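# Uncap a bottle and set the cap down flat

## Task

Twist the cap off the bottle and put it on the table lying flat, leaving the bottle upright. Both must stay that way without the robot holding them, and at the end both hands must have released everything and moved away.

## Robot and tools

Robot: two arms, left_arm and right_arm. Each carries the same five-finger right hand, so the hands are not mirror images. The reference page shows this hand. The names do not match the sides of any image.

Scene frame: origin on the table top midway between the arms, +x out over the table, +z up, left_arm on the +y side. Positions are in metres.

Hand point: a spot 0.05 m in front of the palm, where the index pad meets the thumb tip in a pinch. Its own axes are +z along the straight fingers, +y out of the palm, and +x across the palm toward the little finger. Straight fingers extend 0.06-0.07 m past it along +z. Across the palm the hand reaches 0.08 m on the little-finger side. On the thumb side it reaches 0.02 m with the thumb in front of the palm, otherwise up to 0.09 m. A wrist bracket on the little-finger side sits 0.03 m past the point along +y and 0.11 m across, and it can collide with things. Rotating about x or y shifts the point slightly.

Row format (used by both execute_actions and move): 28 numbers, each in [-1, 1], always for both arms. First come left_arm dx, dy, dz, rx, ry, rz, then left hand little, ring, middle, index, thumb_bend, thumb_turn, force_limit, speed. The same 14 follow for right_arm and its hand.
- dx..rz are an offset, not a pose. They are measured in the hand point's own axes, from its measured pose when the action began. For a call's first action, that is the last pose a result reported. Every row counts from that start, not from the row before. 1.0 equals 0.6 m or 180 degrees. rx, ry, rz form a single rotation vector. On each control step the command is clipped to 100 mm and 16 degrees from the measured pose, so far targets need further actions.
- Finger and thumb numbers are targets, not offsets. +1 is open or straight and -1 is curled or bent. For thumb_turn, +1 puts the thumb beside the palm and -1 in front of it. A pinch is roughly index -0.22, thumb_bend -0.75, thumb_turn -0.57. force_limit runs linearly from about 0 N at -1 to 10 N at +1 (15 N for the thumb motors). It only stops closing motors. speed runs from near zero at -1 to full at +1, where a full finger travel takes 0.6 s. No value means 'unchanged'. To keep a hand as it is, resend its last eight numbers. If none have been sent yet, send hand_measured followed by hand_force_limit and hand_speed.

Tools:
- execute_actions(actions): a list of up to 15 actions. Each action is a table of up to 15 rows, one per 1/30 s step. A shorter table repeats its last row until 15 steps have passed. An empty list simply returns the state and images.
- move(target, speed, stop_force, blocking): target is one row, offset from the pose in the scene's latest result that shows one. Each hand point follows a straight path, and all paths finish together within 0.5-10 s. speed is in m/s, 0.002-0.5, default 0.25, and turning is limited to twice that in rad/s. The path does not avoid obstacles or the other arm. stop_force is in N, 13-80, shared by both arms. An arm stops when its wrist sensor feels that much extra push along the line to its target, then backs off 2 steps and holds. Use it only with slow, non-rotating motions. Omit it when pulling away from a surface. It is not accepted in the first 0.2 s or together with blocking=false. blocking=false returns after 0.5 s while the arm keeps moving; check it with wait(0) or end it with stop before sending more motion. The 'move:' line reports the ending (done, off_target, moving, held, fault, contact) and any limits (paced = pose clipped, held = steps blocked, after which the arm may speed up).
- wait(seconds): 0-10; the arms hold their last command.
- stop(): brakes a running move. The arm needs room to brake.
- zoom_image(camera, region): region is [x0, y0, x1, y1] in pixels, at most 504x504. Cameras: cam_head_left, cam_head_right, cam_high, cam_low, cam_left_wrist, cam_right_wrist, each 896x504.
- show_instructions(): shows the reference pages.
- finished_scene(scene): pass the current scene number. It ends the scene and cannot be undone.

Results: each arm's hand point position, quaternion (wxyz) and velocities in the scene frame. The printed position can be off at long reach. 'Hand target' gives the pose the controller is now driving toward. 'pose unreachable' means a clearance check altered or blocked that arm. Step readings are listed, and HELD marks rows that were held back. Wrist force and torque are in the end effector's axes, with offsets up to about 5.5 N, noise up to 3.4 N, and saturation near 100 N. hand_measured, hand_stopped_by (moving, target, force, stalled, fault) and hand_load_n (positive when pushing a finger open) list six values in motor order. Loads near zero mean the grip is lost. MOTOR HOT appears at 70 °C; at 85 °C the arm brakes until it cools.

Gripping: turn the thumb in front of the palm before reaching. The hand can then wrap objects 0.035-0.08 m across. Close at speed -0.9 or below for a soft grip. To squeeze harder, raise force_limit and send a target further closed than measured. To loosen, send one more open than measured.

Avoid: pushing past a firm contact with the stiff arms, hitting hard or fast, and arm-to-arm collisions or pressing. A joint hitting its torque limit (elbow 136, wrists 49.1, shoulder 300 N m) or 150 N of external force causes a 10 s fault stop. Do not drop, slam or knock anything off the table. Loose objects may get brief pushes.

Each tool is called after "Request:" by a JSON object that holds its "name" and its "arguments".

## Session

Request:
{"name": "execute_actions", "arguments": {"actions": []}}

Scene clock: 0.00 s.
left_arm: end_effector_position=(-0.0581, +1.3847, +0.4832) hand_measured=(+1.000, +1.000, +1.000, +1.000, +1.000, +1.000) hand_load_n=(+0.0, +0.0, +0.0, +0.0, +0.0, +0.0) hand_stopped_by=(target, target, target, target, target, target) hand_force_limit=0.00 hand_speed=-0.80 end_effector_quat_wxyz=(-0.028, -0.672, +0.739, -0.049) end_effector_velocity=(+0.000, -0.000, -0.001) end_effector_angular_velocity=(-0.000, -0.000, -0.000) | right_arm: end_effector_position=(+0.2646, -0.9725, +0.6325) hand_measured=(+1.000, +1.000, +1.000, +1.000, +1.000, +1.000) hand_load_n=(+0.0, +0.0, +0.0, +0.0, +0.0, +0.0) hand_stopped_by=(target, target, target, target, target, target) hand_force_limit=0.00 hand_speed=-0.80 end_effector_quat_wxyz=(+0.050, +0.689, +0.723, +0.021) end_effector_velocity=(-0.000, -0.001, -0.001) end_effector_angular_velocity=(+0.002, -0.000, -0.001)
Joint positions: left_arm=[ 1.102 -1.418  1.495  1.594  1.623 -1.742] | right_arm=[-1.646 -1.639  1.46   1.725  1.465 -1.748]
Joint velocities: left_arm=[-0.     0.     0.001 -0.001  0.     0.   ] | right_arm=[ 0.     0.001  0.     0.    -0.     0.001]
Wrist force (N, on the end effector, along its own x y z axes, offset not removed): no reading
Wrist torque (N m, same axes, about the end effector's origin, offset not removed): no reading
Hand target (left_arm): -0.058, +1.385, +0.483; -0.028, -0.672, +0.739, -0.049
Hand target (right_arm): +0.265, -0.972, +0.632; +0.050, +0.689, +0.723, +0.021

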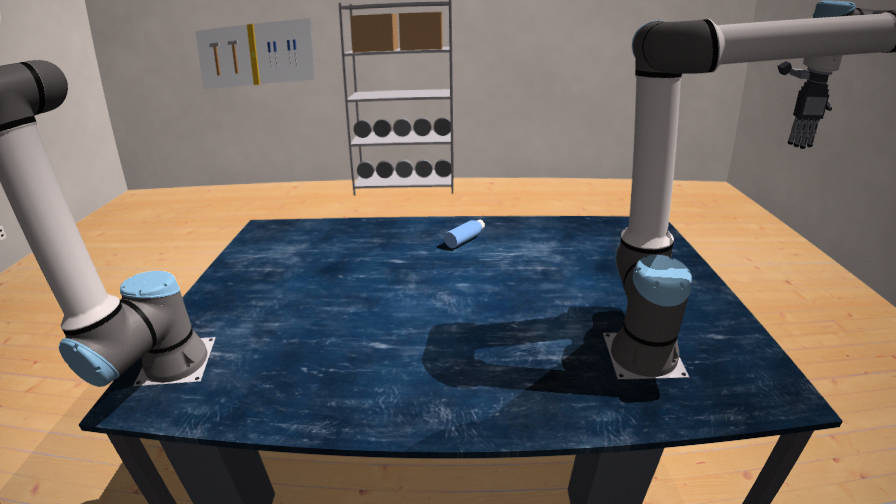

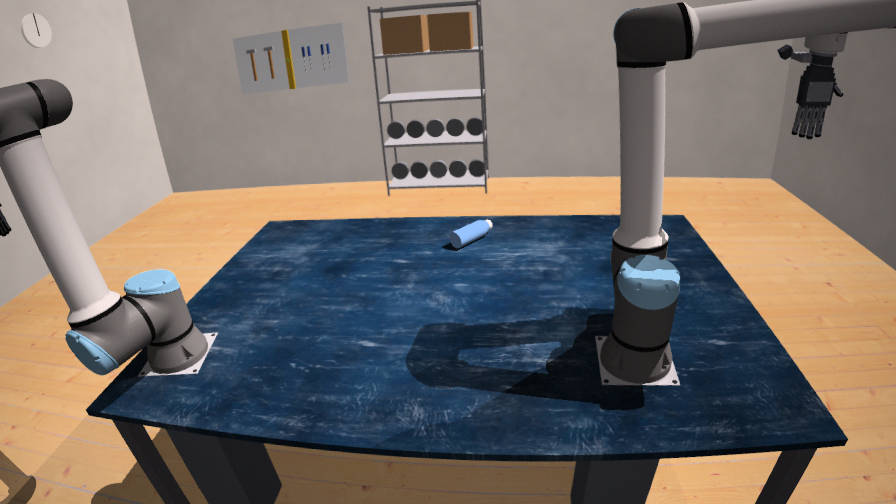

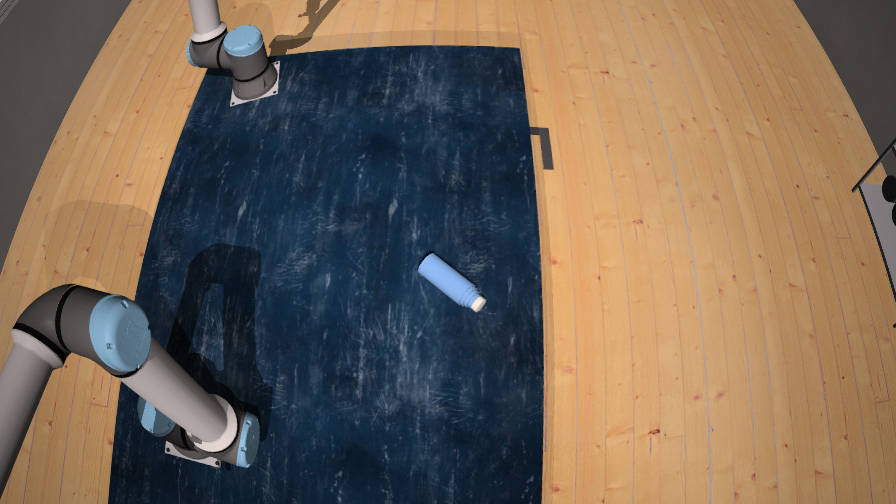

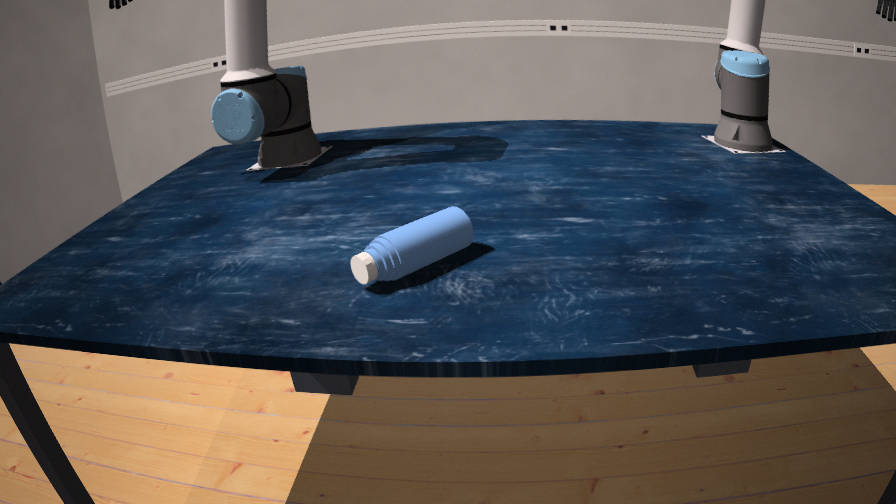

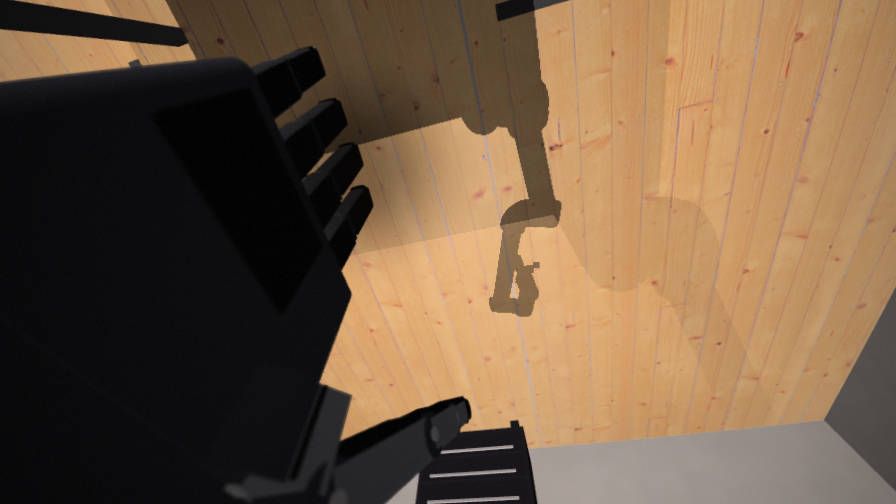

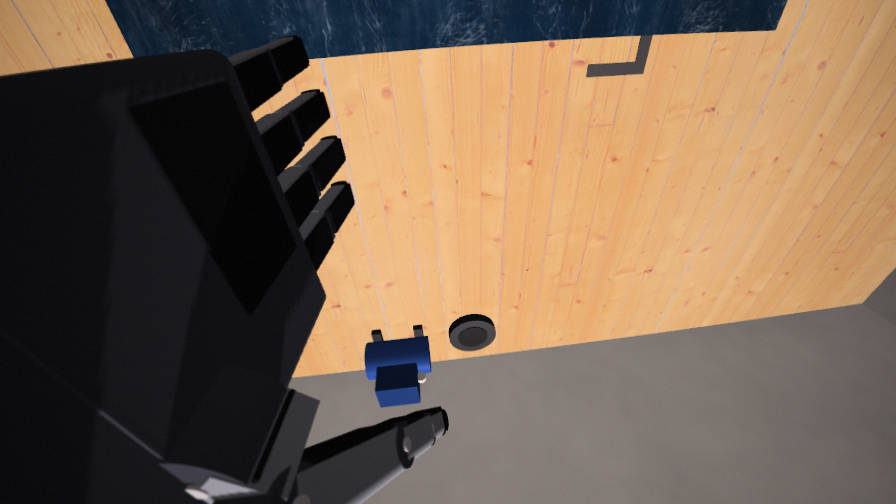

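Request:
{"name": "zoom_image", "arguments": {"camera": "cam_high", "region": [390,230,510,330]}}

Request:
{"name": "zoom_image", "arguments": {"camera": "cam_low", "region": [330,190,500,310]}}

Region (390, 230, 510, 330) of cam_high's 896x504 image, scaled by 4.200, with more detail than that image has.

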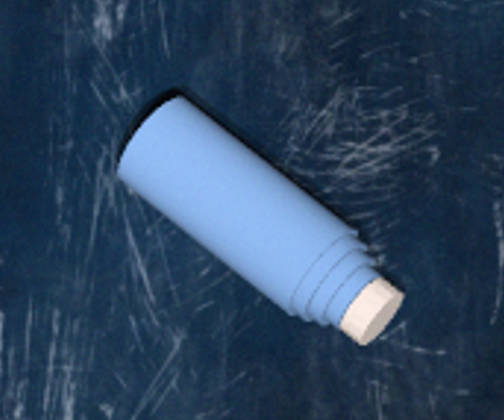

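Region (330, 190, 500, 310) of cam_low's 896x504 image, scaled by 2.965, with more detail than that image has; it fills the top 356 rows of this view, and the rest is white.

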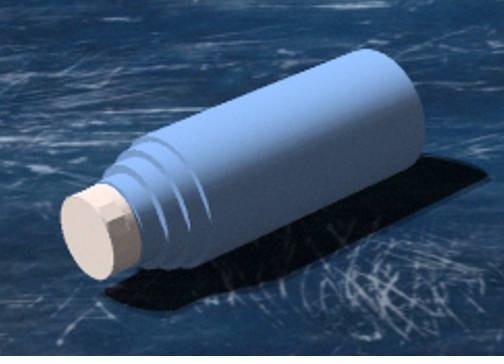

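Request:
{"name": "move", "arguments": {"target": [0.3745,-0.968,0.130,0,0,0,1,1,1,0.42,0.65,-0.57,0.6,0.5,0.7946,0.423,0.404,0.077,0.131,0.356,1,1,1,1,1,-1,0.3,0], "speed": 0.4}}

Scene clock: 122.30 s.
left_arm: end_effector_position=(+0.5006, +1.0987, +0.4506) hand_measured=(+1.000, +1.000, +1.000, +0.420, +0.650, -0.570) hand_load_n=(+0.0, +0.0, +0.0, +0.0, +0.0, +0.0) hand_stopped_by=(target, target, target, target, target, target) hand_force_limit=0.60 hand_speed=0.50 end_effector_quat_wxyz=(-0.028, -0.672, +0.739, -0.050) end_effector_velocity=(+0.002, -0.000, +0.001) end_effector_angular_velocity=(+0.001, -0.001, +0.001) | right_arm: end_effector_position=(+0.5200, -0.4934, +0.3966) hand_measured=(+1.000, +1.000, +1.000, +1.000, +1.000, -1.000) hand_load_n=(+0.0, +0.0, +0.0, +0.0, +0.0, +0.0) hand_stopped_by=(target, target, target, target, target, target) hand_force_limit=0.30 hand_speed=0.00 end_effector_quat_wxyz=(-0.189, +0.946, +0.244, +0.095) end_effector_velocity=(+0.002, +0.001, -0.000) end_effector_angular_velocity=(-0.004, +0.004, -0.008)
Joint positions: left_arm=[-0.002 -1.355  1.456  1.467  1.685 -2.849] | right_arm=[-0.411 -1.625  1.87   1.437  1.159  0.577]
Joint velocities: left_arm=[-0.002  0.001 -0.003  0.    -0.001 -0.003] | right_arm=[ 0.009  0.005 -0.005 -0.005  0.004  0.019]
Wrist force (N, on the end effector, along its own x y z axes, offset not removed): left_arm=[-2.2 -0.8 -0.6] | right_arm=[1.6 -1.8 -4.8]
Wrist torque (N m, same axes, about the end effector's origin, offset not removed): left_arm=[0.01 0.36 -0.06] | right_arm=[0.27 -0.08 -0.03]
Hand target (left_arm): +0.501, +1.099, +0.451; -0.028, -0.672, +0.739, -0.050
Hand target (right_arm): +0.520, -0.493, +0.397; -0.188, +0.947, +0.244, +0.095
Off the commanded pose (left_arm): 0.002 m, 0 deg.
Off the commanded pose (right_arm): 0.001 m, 0 deg.
move: done

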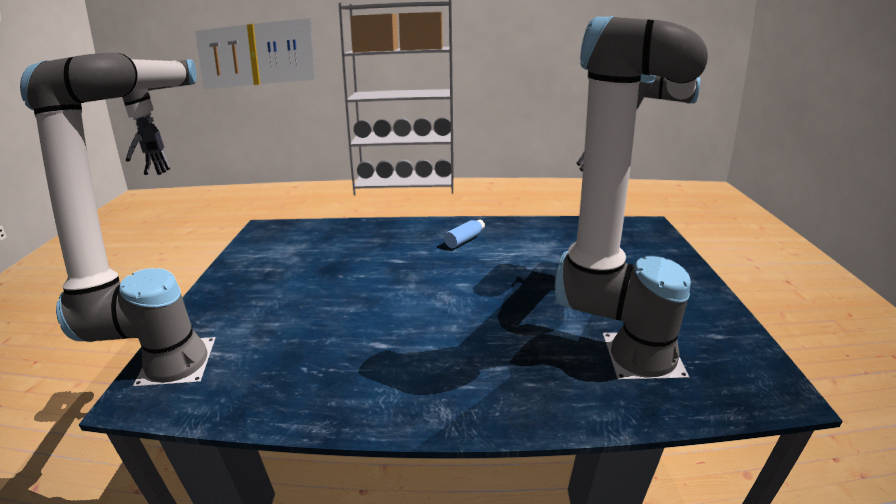

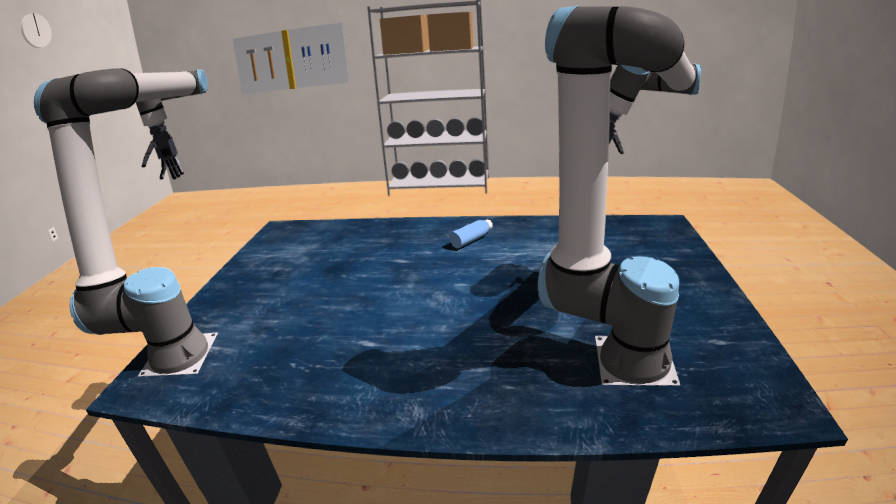

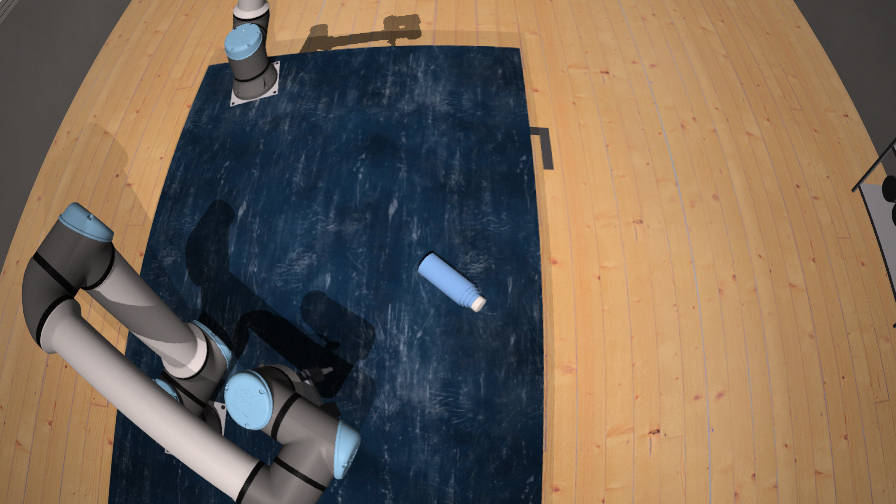

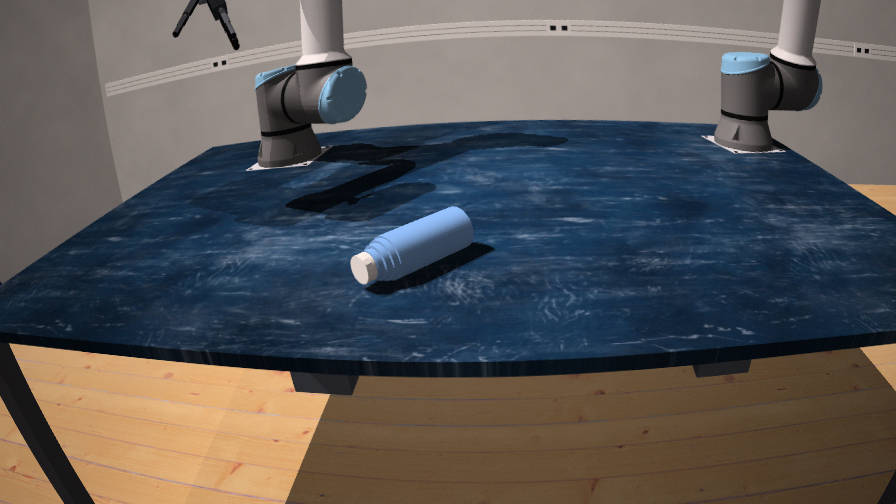

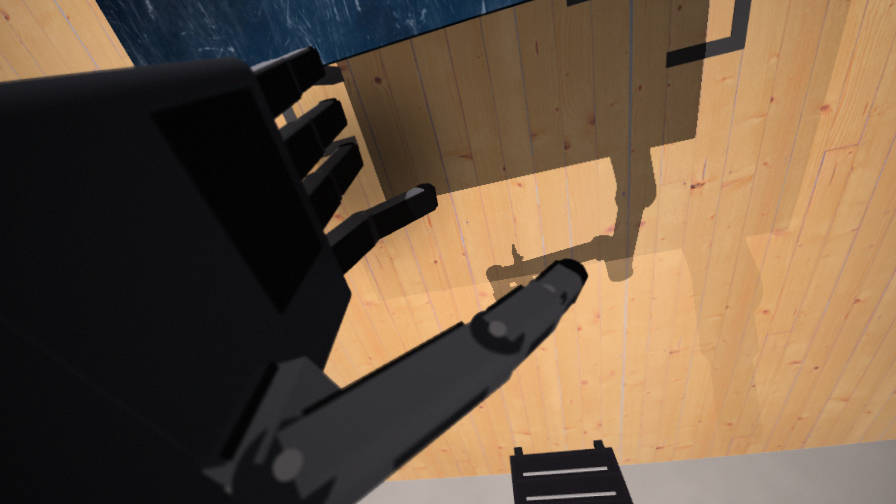

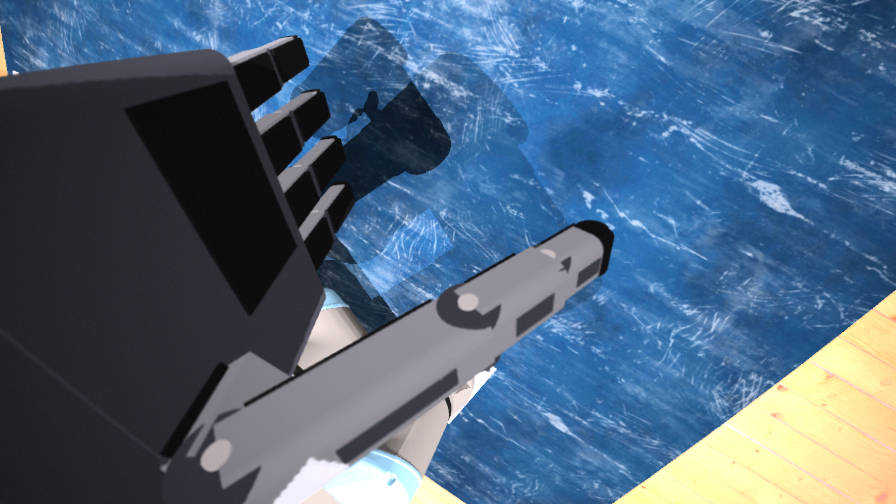

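Request:
{"name": "move", "arguments": {"target": [0.9585,-0.287,0.231,0.2163,0.3106,0.5133,1,1,1,0.42,0.65,-0.57,0.6,0.5,0.5985,-0.311,0.718,0.077,0.131,0.356,1,1,1,1,1,-1,0.3,0], "speed": 0.4}}

Scene clock: 135.60 s.
left_arm: end_effector_position=(+0.6192, +0.4977, +0.3818) hand_measured=(+1.000, +1.000, +1.000, +0.420, +0.650, -0.570) hand_load_n=(+0.0, +0.0, +0.0, +0.0, +0.0, +0.0) hand_stopped_by=(target, target, target, target, target, target) hand_force_limit=0.60 hand_speed=0.50 end_effector_quat_wxyz=(-0.092, +0.151, +0.828, -0.533) end_effector_velocity=(+0.001, -0.001, -0.000) end_effector_angular_velocity=(-0.002, -0.003, -0.007) | right_arm: end_effector_position=(+0.7751, -0.0159, +0.1600) hand_measured=(+1.000, +1.000, +1.000, +1.000, +1.000, -1.000) hand_load_n=(+0.0, +0.0, +0.0, +0.0, +0.0, +0.0) hand_stopped_by=(target, target, target, target, target, target) hand_force_limit=0.30 hand_speed=0.00 end_effector_quat_wxyz=(-0.359, +0.865, -0.322, +0.135) end_effector_velocity=(+0.001, +0.002, -0.001) end_effector_angular_velocity=(+0.002, +0.000, -0.003)
Joint positions: left_arm=[-0.614 -1.216  1.559  1.096  2.709 -1.707] | right_arm=[ 0.335 -1.061  1.507  0.424  1.175  2.711]
Joint velocities: left_arm=[-0.001  0.005 -0.003  0.009  0.001  0.016] | right_arm=[ 0.002  0.003 -0.003 -0.002  0.002  0.005]
Wrist force (N, on the end effector, along its own x y z axes, offset not removed): left_arm=[1.4 -1.6 1.2] | right_arm=[-0.2 0.1 -3.4]
Wrist torque (N m, same axes, about the end effector's origin, offset not removed): left_arm=[-0.14 -0.33 0.22] | right_arm=[0.37 0.17 0.01]
Hand target (left_arm): +0.619, +0.497, +0.382; -0.093, +0.151, +0.827, -0.533
Hand target (right_arm): +0.775, -0.016, +0.160; -0.359, +0.865, -0.323, +0.135
Off the commanded pose (left_arm): 0.001 m, 0 deg.
Off the commanded pose (right_arm): 0.000 m, 0 deg.
move: done

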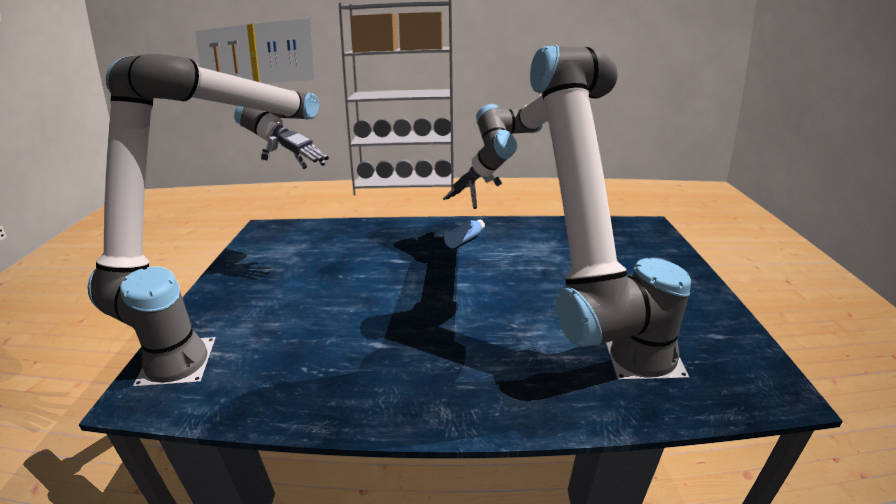

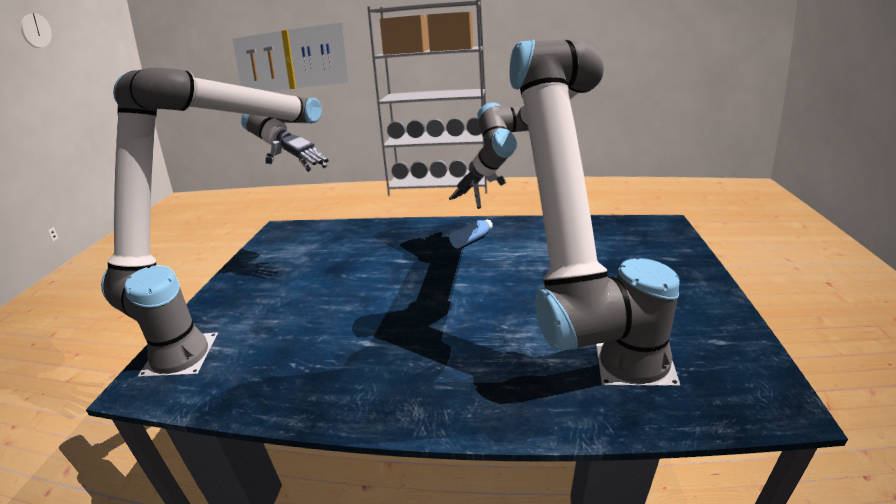

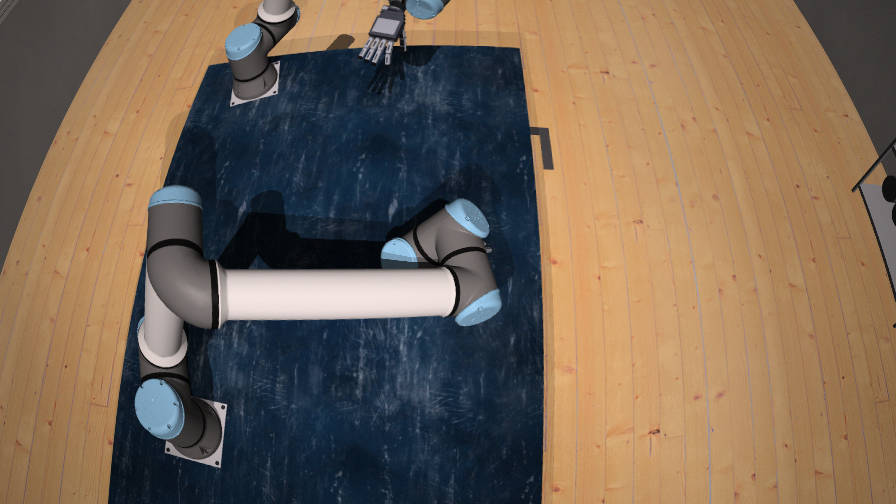

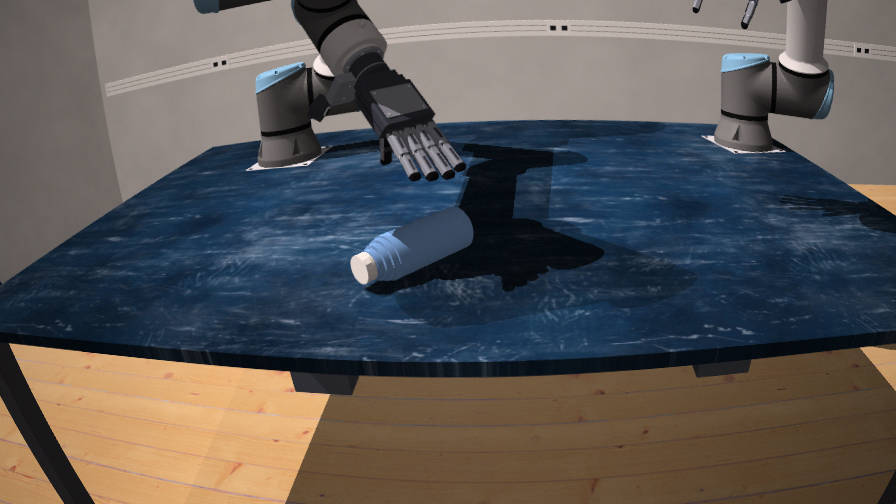

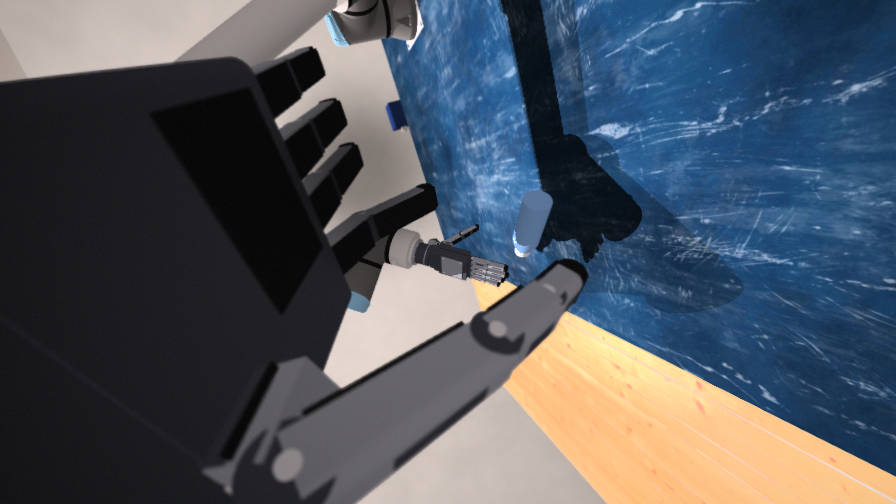

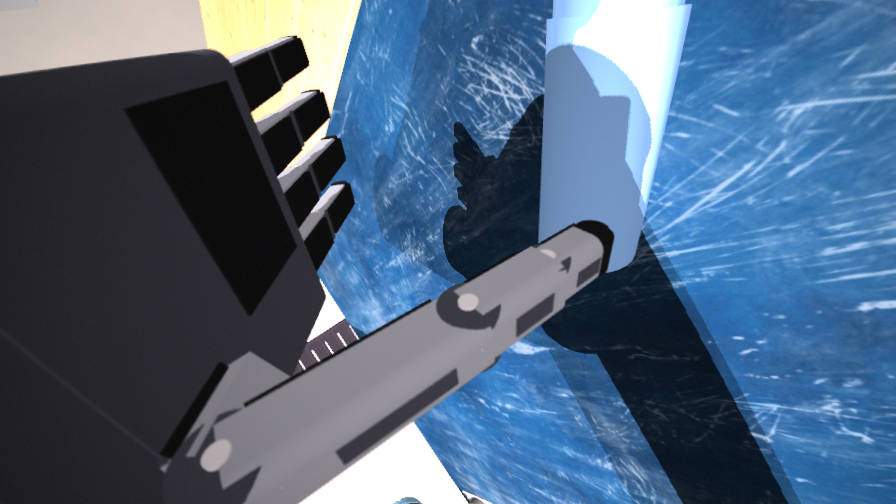

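Request:
{"name": "execute_actions", "arguments": {"actions": []}}

Scene clock: 164.17 s.
left_arm: end_effector_position=(+0.6193, +0.4975, +0.3818) hand_measured=(+1.000, +1.000, +1.000, +0.420, +0.650, -0.570) hand_load_n=(+0.0, +0.0, +0.0, +0.0, +0.0, +0.0) hand_stopped_by=(target, target, target, target, target, target) hand_force_limit=0.60 hand_speed=0.50 end_effector_quat_wxyz=(-0.093, +0.151, +0.827, -0.533) end_effector_velocity=(+0.001, +0.000, +0.001) end_effector_angular_velocity=(-0.000, -0.003, +0.000) | right_arm: end_effector_position=(+0.7752, -0.0158, +0.1599) hand_measured=(+1.000, +1.000, +1.000, +1.000, +1.000, -1.000) hand_load_n=(+0.0, +0.0, +0.0, +0.0, +0.0, +0.0) hand_stopped_by=(target, target, target, target, target, target) hand_force_limit=0.30 hand_speed=0.00 end_effector_quat_wxyz=(-0.359, +0.865, -0.323, +0.135) end_effector_velocity=(+0.000, -0.000, +0.001) end_effector_angular_velocity=(-0.000, -0.001, +0.000)
Joint positions: left_arm=[-0.614 -1.216  1.559  1.097  2.709 -1.705] | right_arm=[ 0.335 -1.06   1.507  0.423  1.175  2.711]
Joint velocities: left_arm=[ 0.    -0.001 -0.001 -0.001 -0.001  0.001] | right_arm=[-0.    -0.001  0.     0.     0.001 -0.001]
Wrist force (N, on the end effector, along its own x y z axes, offset not removed): left_arm=[-0.6 -6.6 -4.6] | right_arm=[0.7 -0.3 -2.4]
Wrist torque (N m, same axes, about the end effector's origin, offset not removed): left_arm=[-0.45 0.11 -0.09] | right_arm=[0.04 -0.03 -0.31]
Hand target (left_arm): +0.619, +0.497, +0.382; -0.093, +0.151, +0.827, -0.533
Hand target (right_arm): +0.775, -0.016, +0.160; -0.359, +0.865, -0.323, +0.135
Off the commanded pose (left_arm): 0.001 m, 0 deg.
Off the commanded pose (right_arm): 0.000 m, 0 deg.

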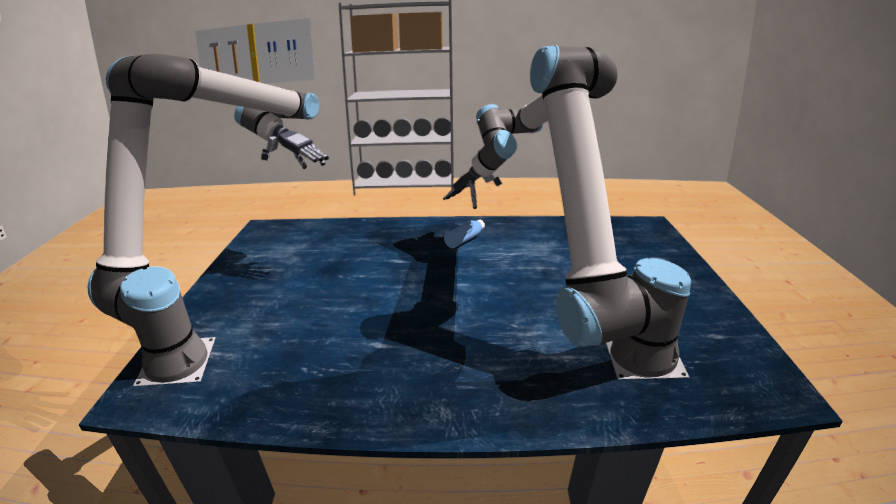

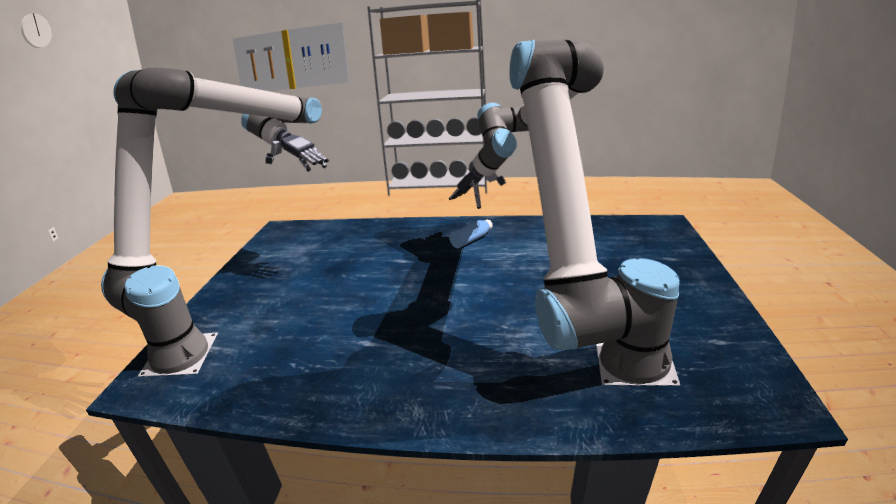

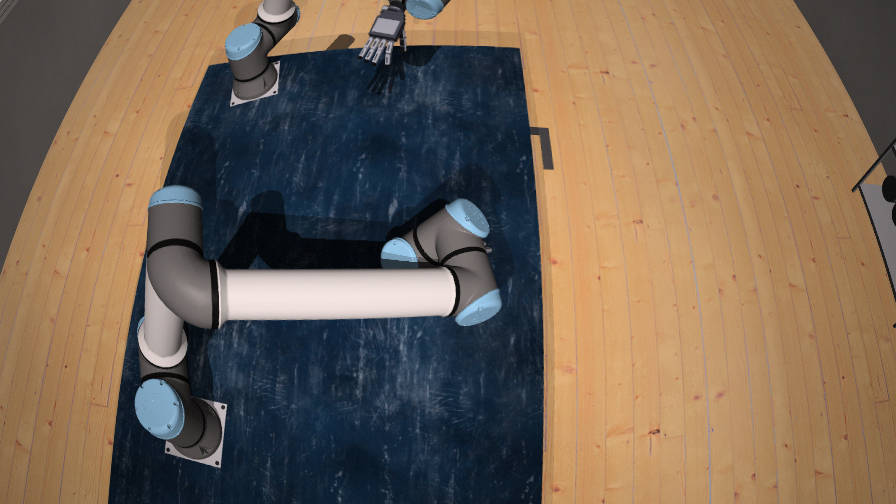

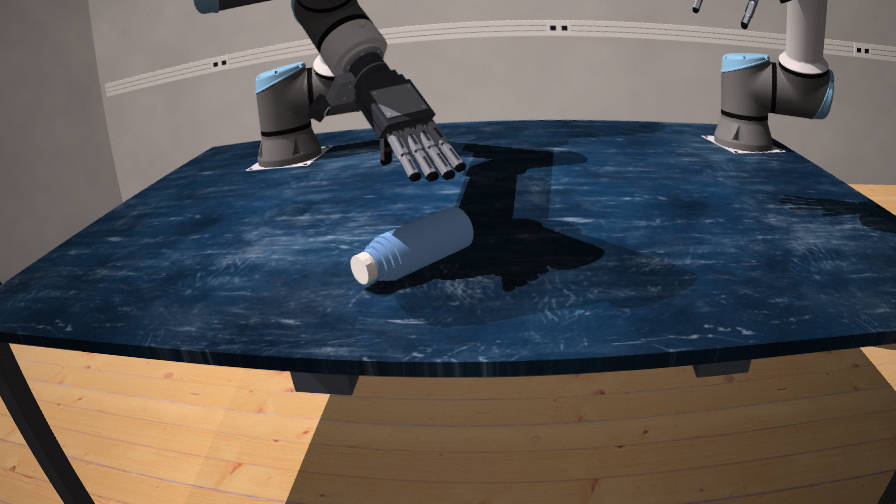

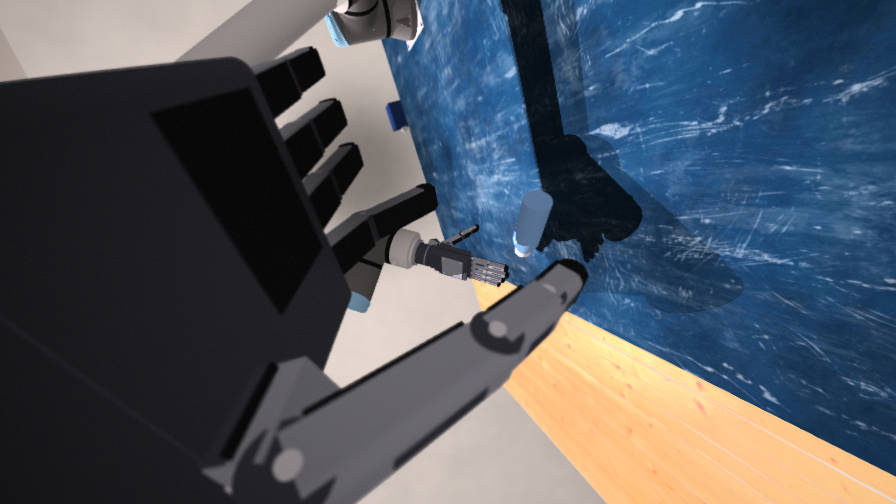

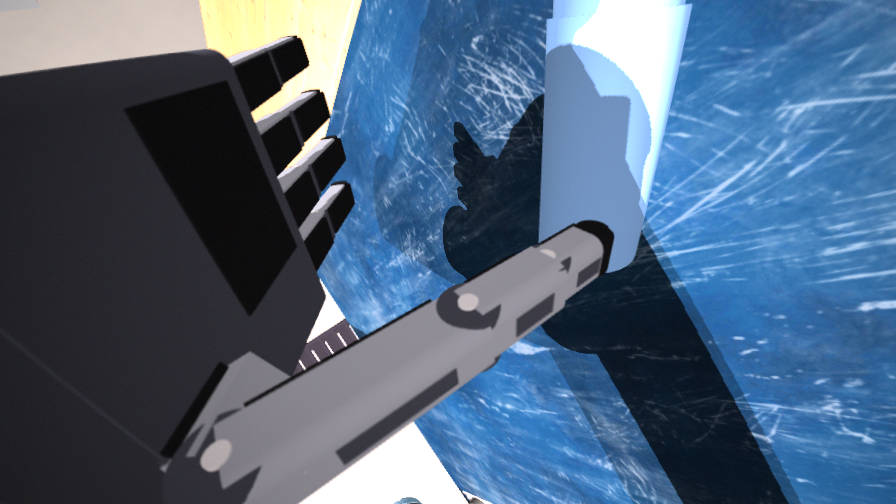

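Request:
{"name": "move", "arguments": {"target": [0,0,0,0,0,0,1,1,1,0.42,0.65,-0.57,0.6,0.5, 0,0.0884,0.0648,0,0,0,1,1,1,1,1,-1,0.3,0], "speed": 0.15}}

Request:
{"name": "zoom_image", "arguments": {"camera": "cam_low", "region": [280,60,600,320]}}

Scene clock: 179.30 s.
left_arm: end_effector_position=(+0.6193, +0.4975, +0.3818) hand_measured=(+1.000, +1.000, +1.000, +0.420, +0.650, -0.570) hand_load_n=(+0.0, +0.0, +0.0, +0.0, +0.0, +0.0) hand_stopped_by=(target, target, target, target, target, target) hand_force_limit=0.60 hand_speed=0.50 end_effector_quat_wxyz=(-0.093, +0.151, +0.827, -0.533) end_effector_velocity=(-0.001, +0.000, +0.002) end_effector_angular_velocity=(+0.000, -0.001, -0.000) | right_arm: end_effector_position=(+0.7688, -0.0232, +0.0951) hand_measured=(+1.000, +1.000, +1.000, +1.000, +1.000, -1.000) hand_load_n=(+0.0, +0.0, +0.0, +0.0, +0.0, +0.0) hand_stopped_by=(target, target, target, target, target, target) hand_force_limit=0.30 hand_speed=0.00 end_effector_quat_wxyz=(-0.359, +0.865, -0.323, +0.135) end_effector_velocity=(-0.001, -0.000, -0.004) end_effector_angular_velocity=(+0.000, +0.003, +0.000)
Joint positions: left_arm=[-0.614 -1.216  1.559  1.097  2.709 -1.705] | right_arm=[ 0.327 -1.023  1.576  0.319  1.17   2.705]
Joint velocities: left_arm=[-0.    -0.002 -0.     0.002 -0.     0.   ] | right_arm=[-0.     0.002  0.004 -0.004 -0.001  0.   ]
Wrist force (N, on the end effector, along its own x y z axes, offset not removed): left_arm=[4.5 -0.4 2.2] | right_arm=[3.5 0.3 1.4]
Wrist torque (N m, same axes, about the end effector's origin, offset not removed): left_arm=[-0.25 -0.71 0.31] | right_arm=[0.34 -0.86 0.09]
Hand target (left_arm): +0.619, +0.497, +0.382; -0.093, +0.151, +0.827, -0.533
Hand target (right_arm): +0.769, -0.023, +0.095; -0.359, +0.865, -0.323, +0.135
Off the commanded pose (left_arm): 0.000 m, 0 deg.
Off the commanded pose (right_arm): 0.000 m, 0 deg.
move: done

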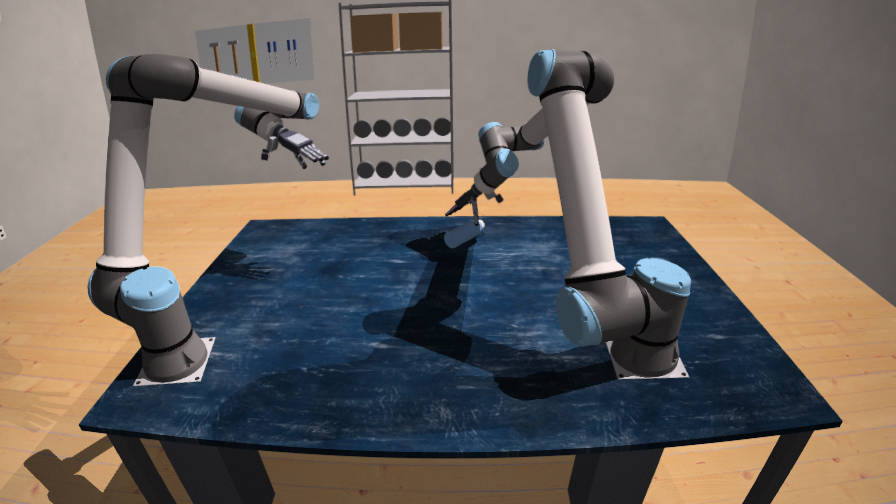

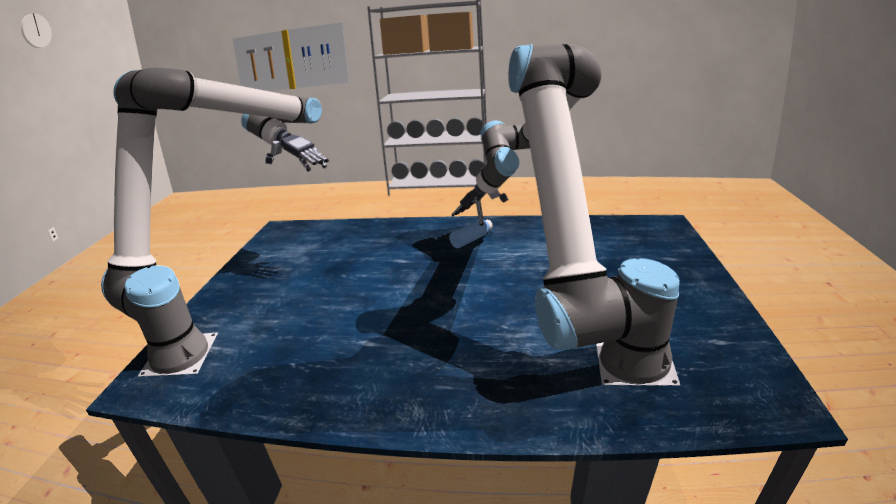

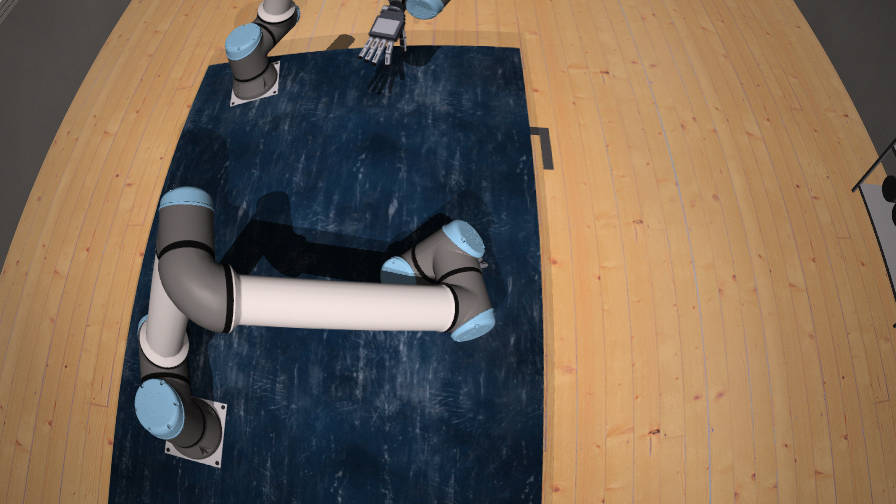

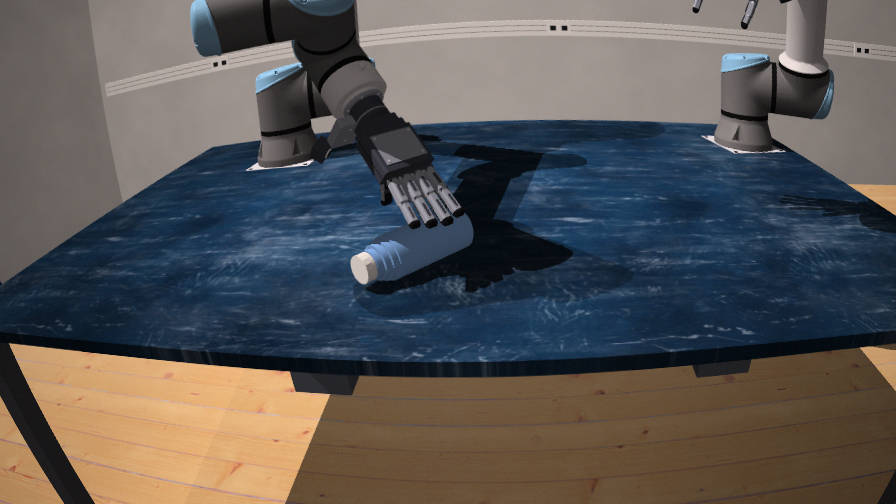

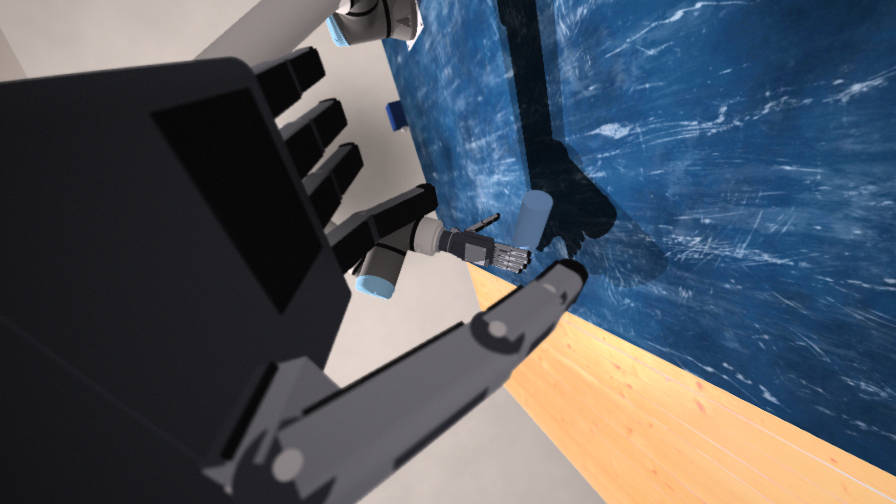

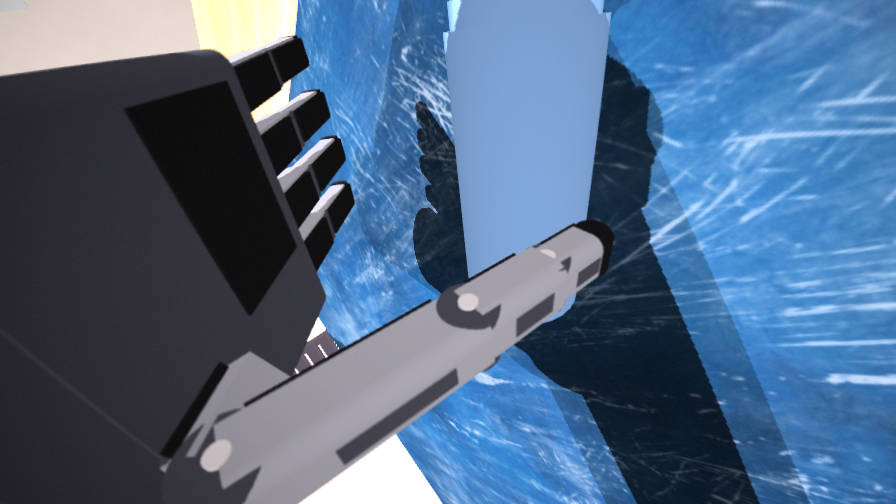

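Region (280, 60, 600, 320) of cam_low's 896x504 image, scaled by 1.575, with more detail than that image has; it fills the top 410 rows of this view, and the rest is white.

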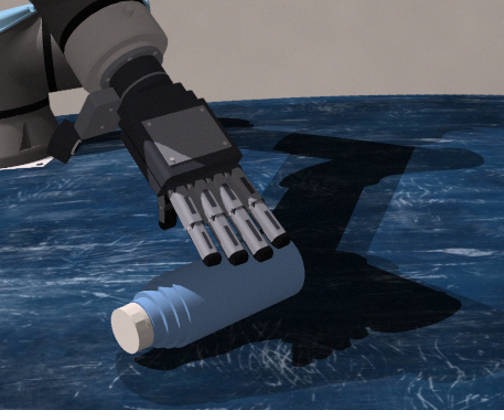

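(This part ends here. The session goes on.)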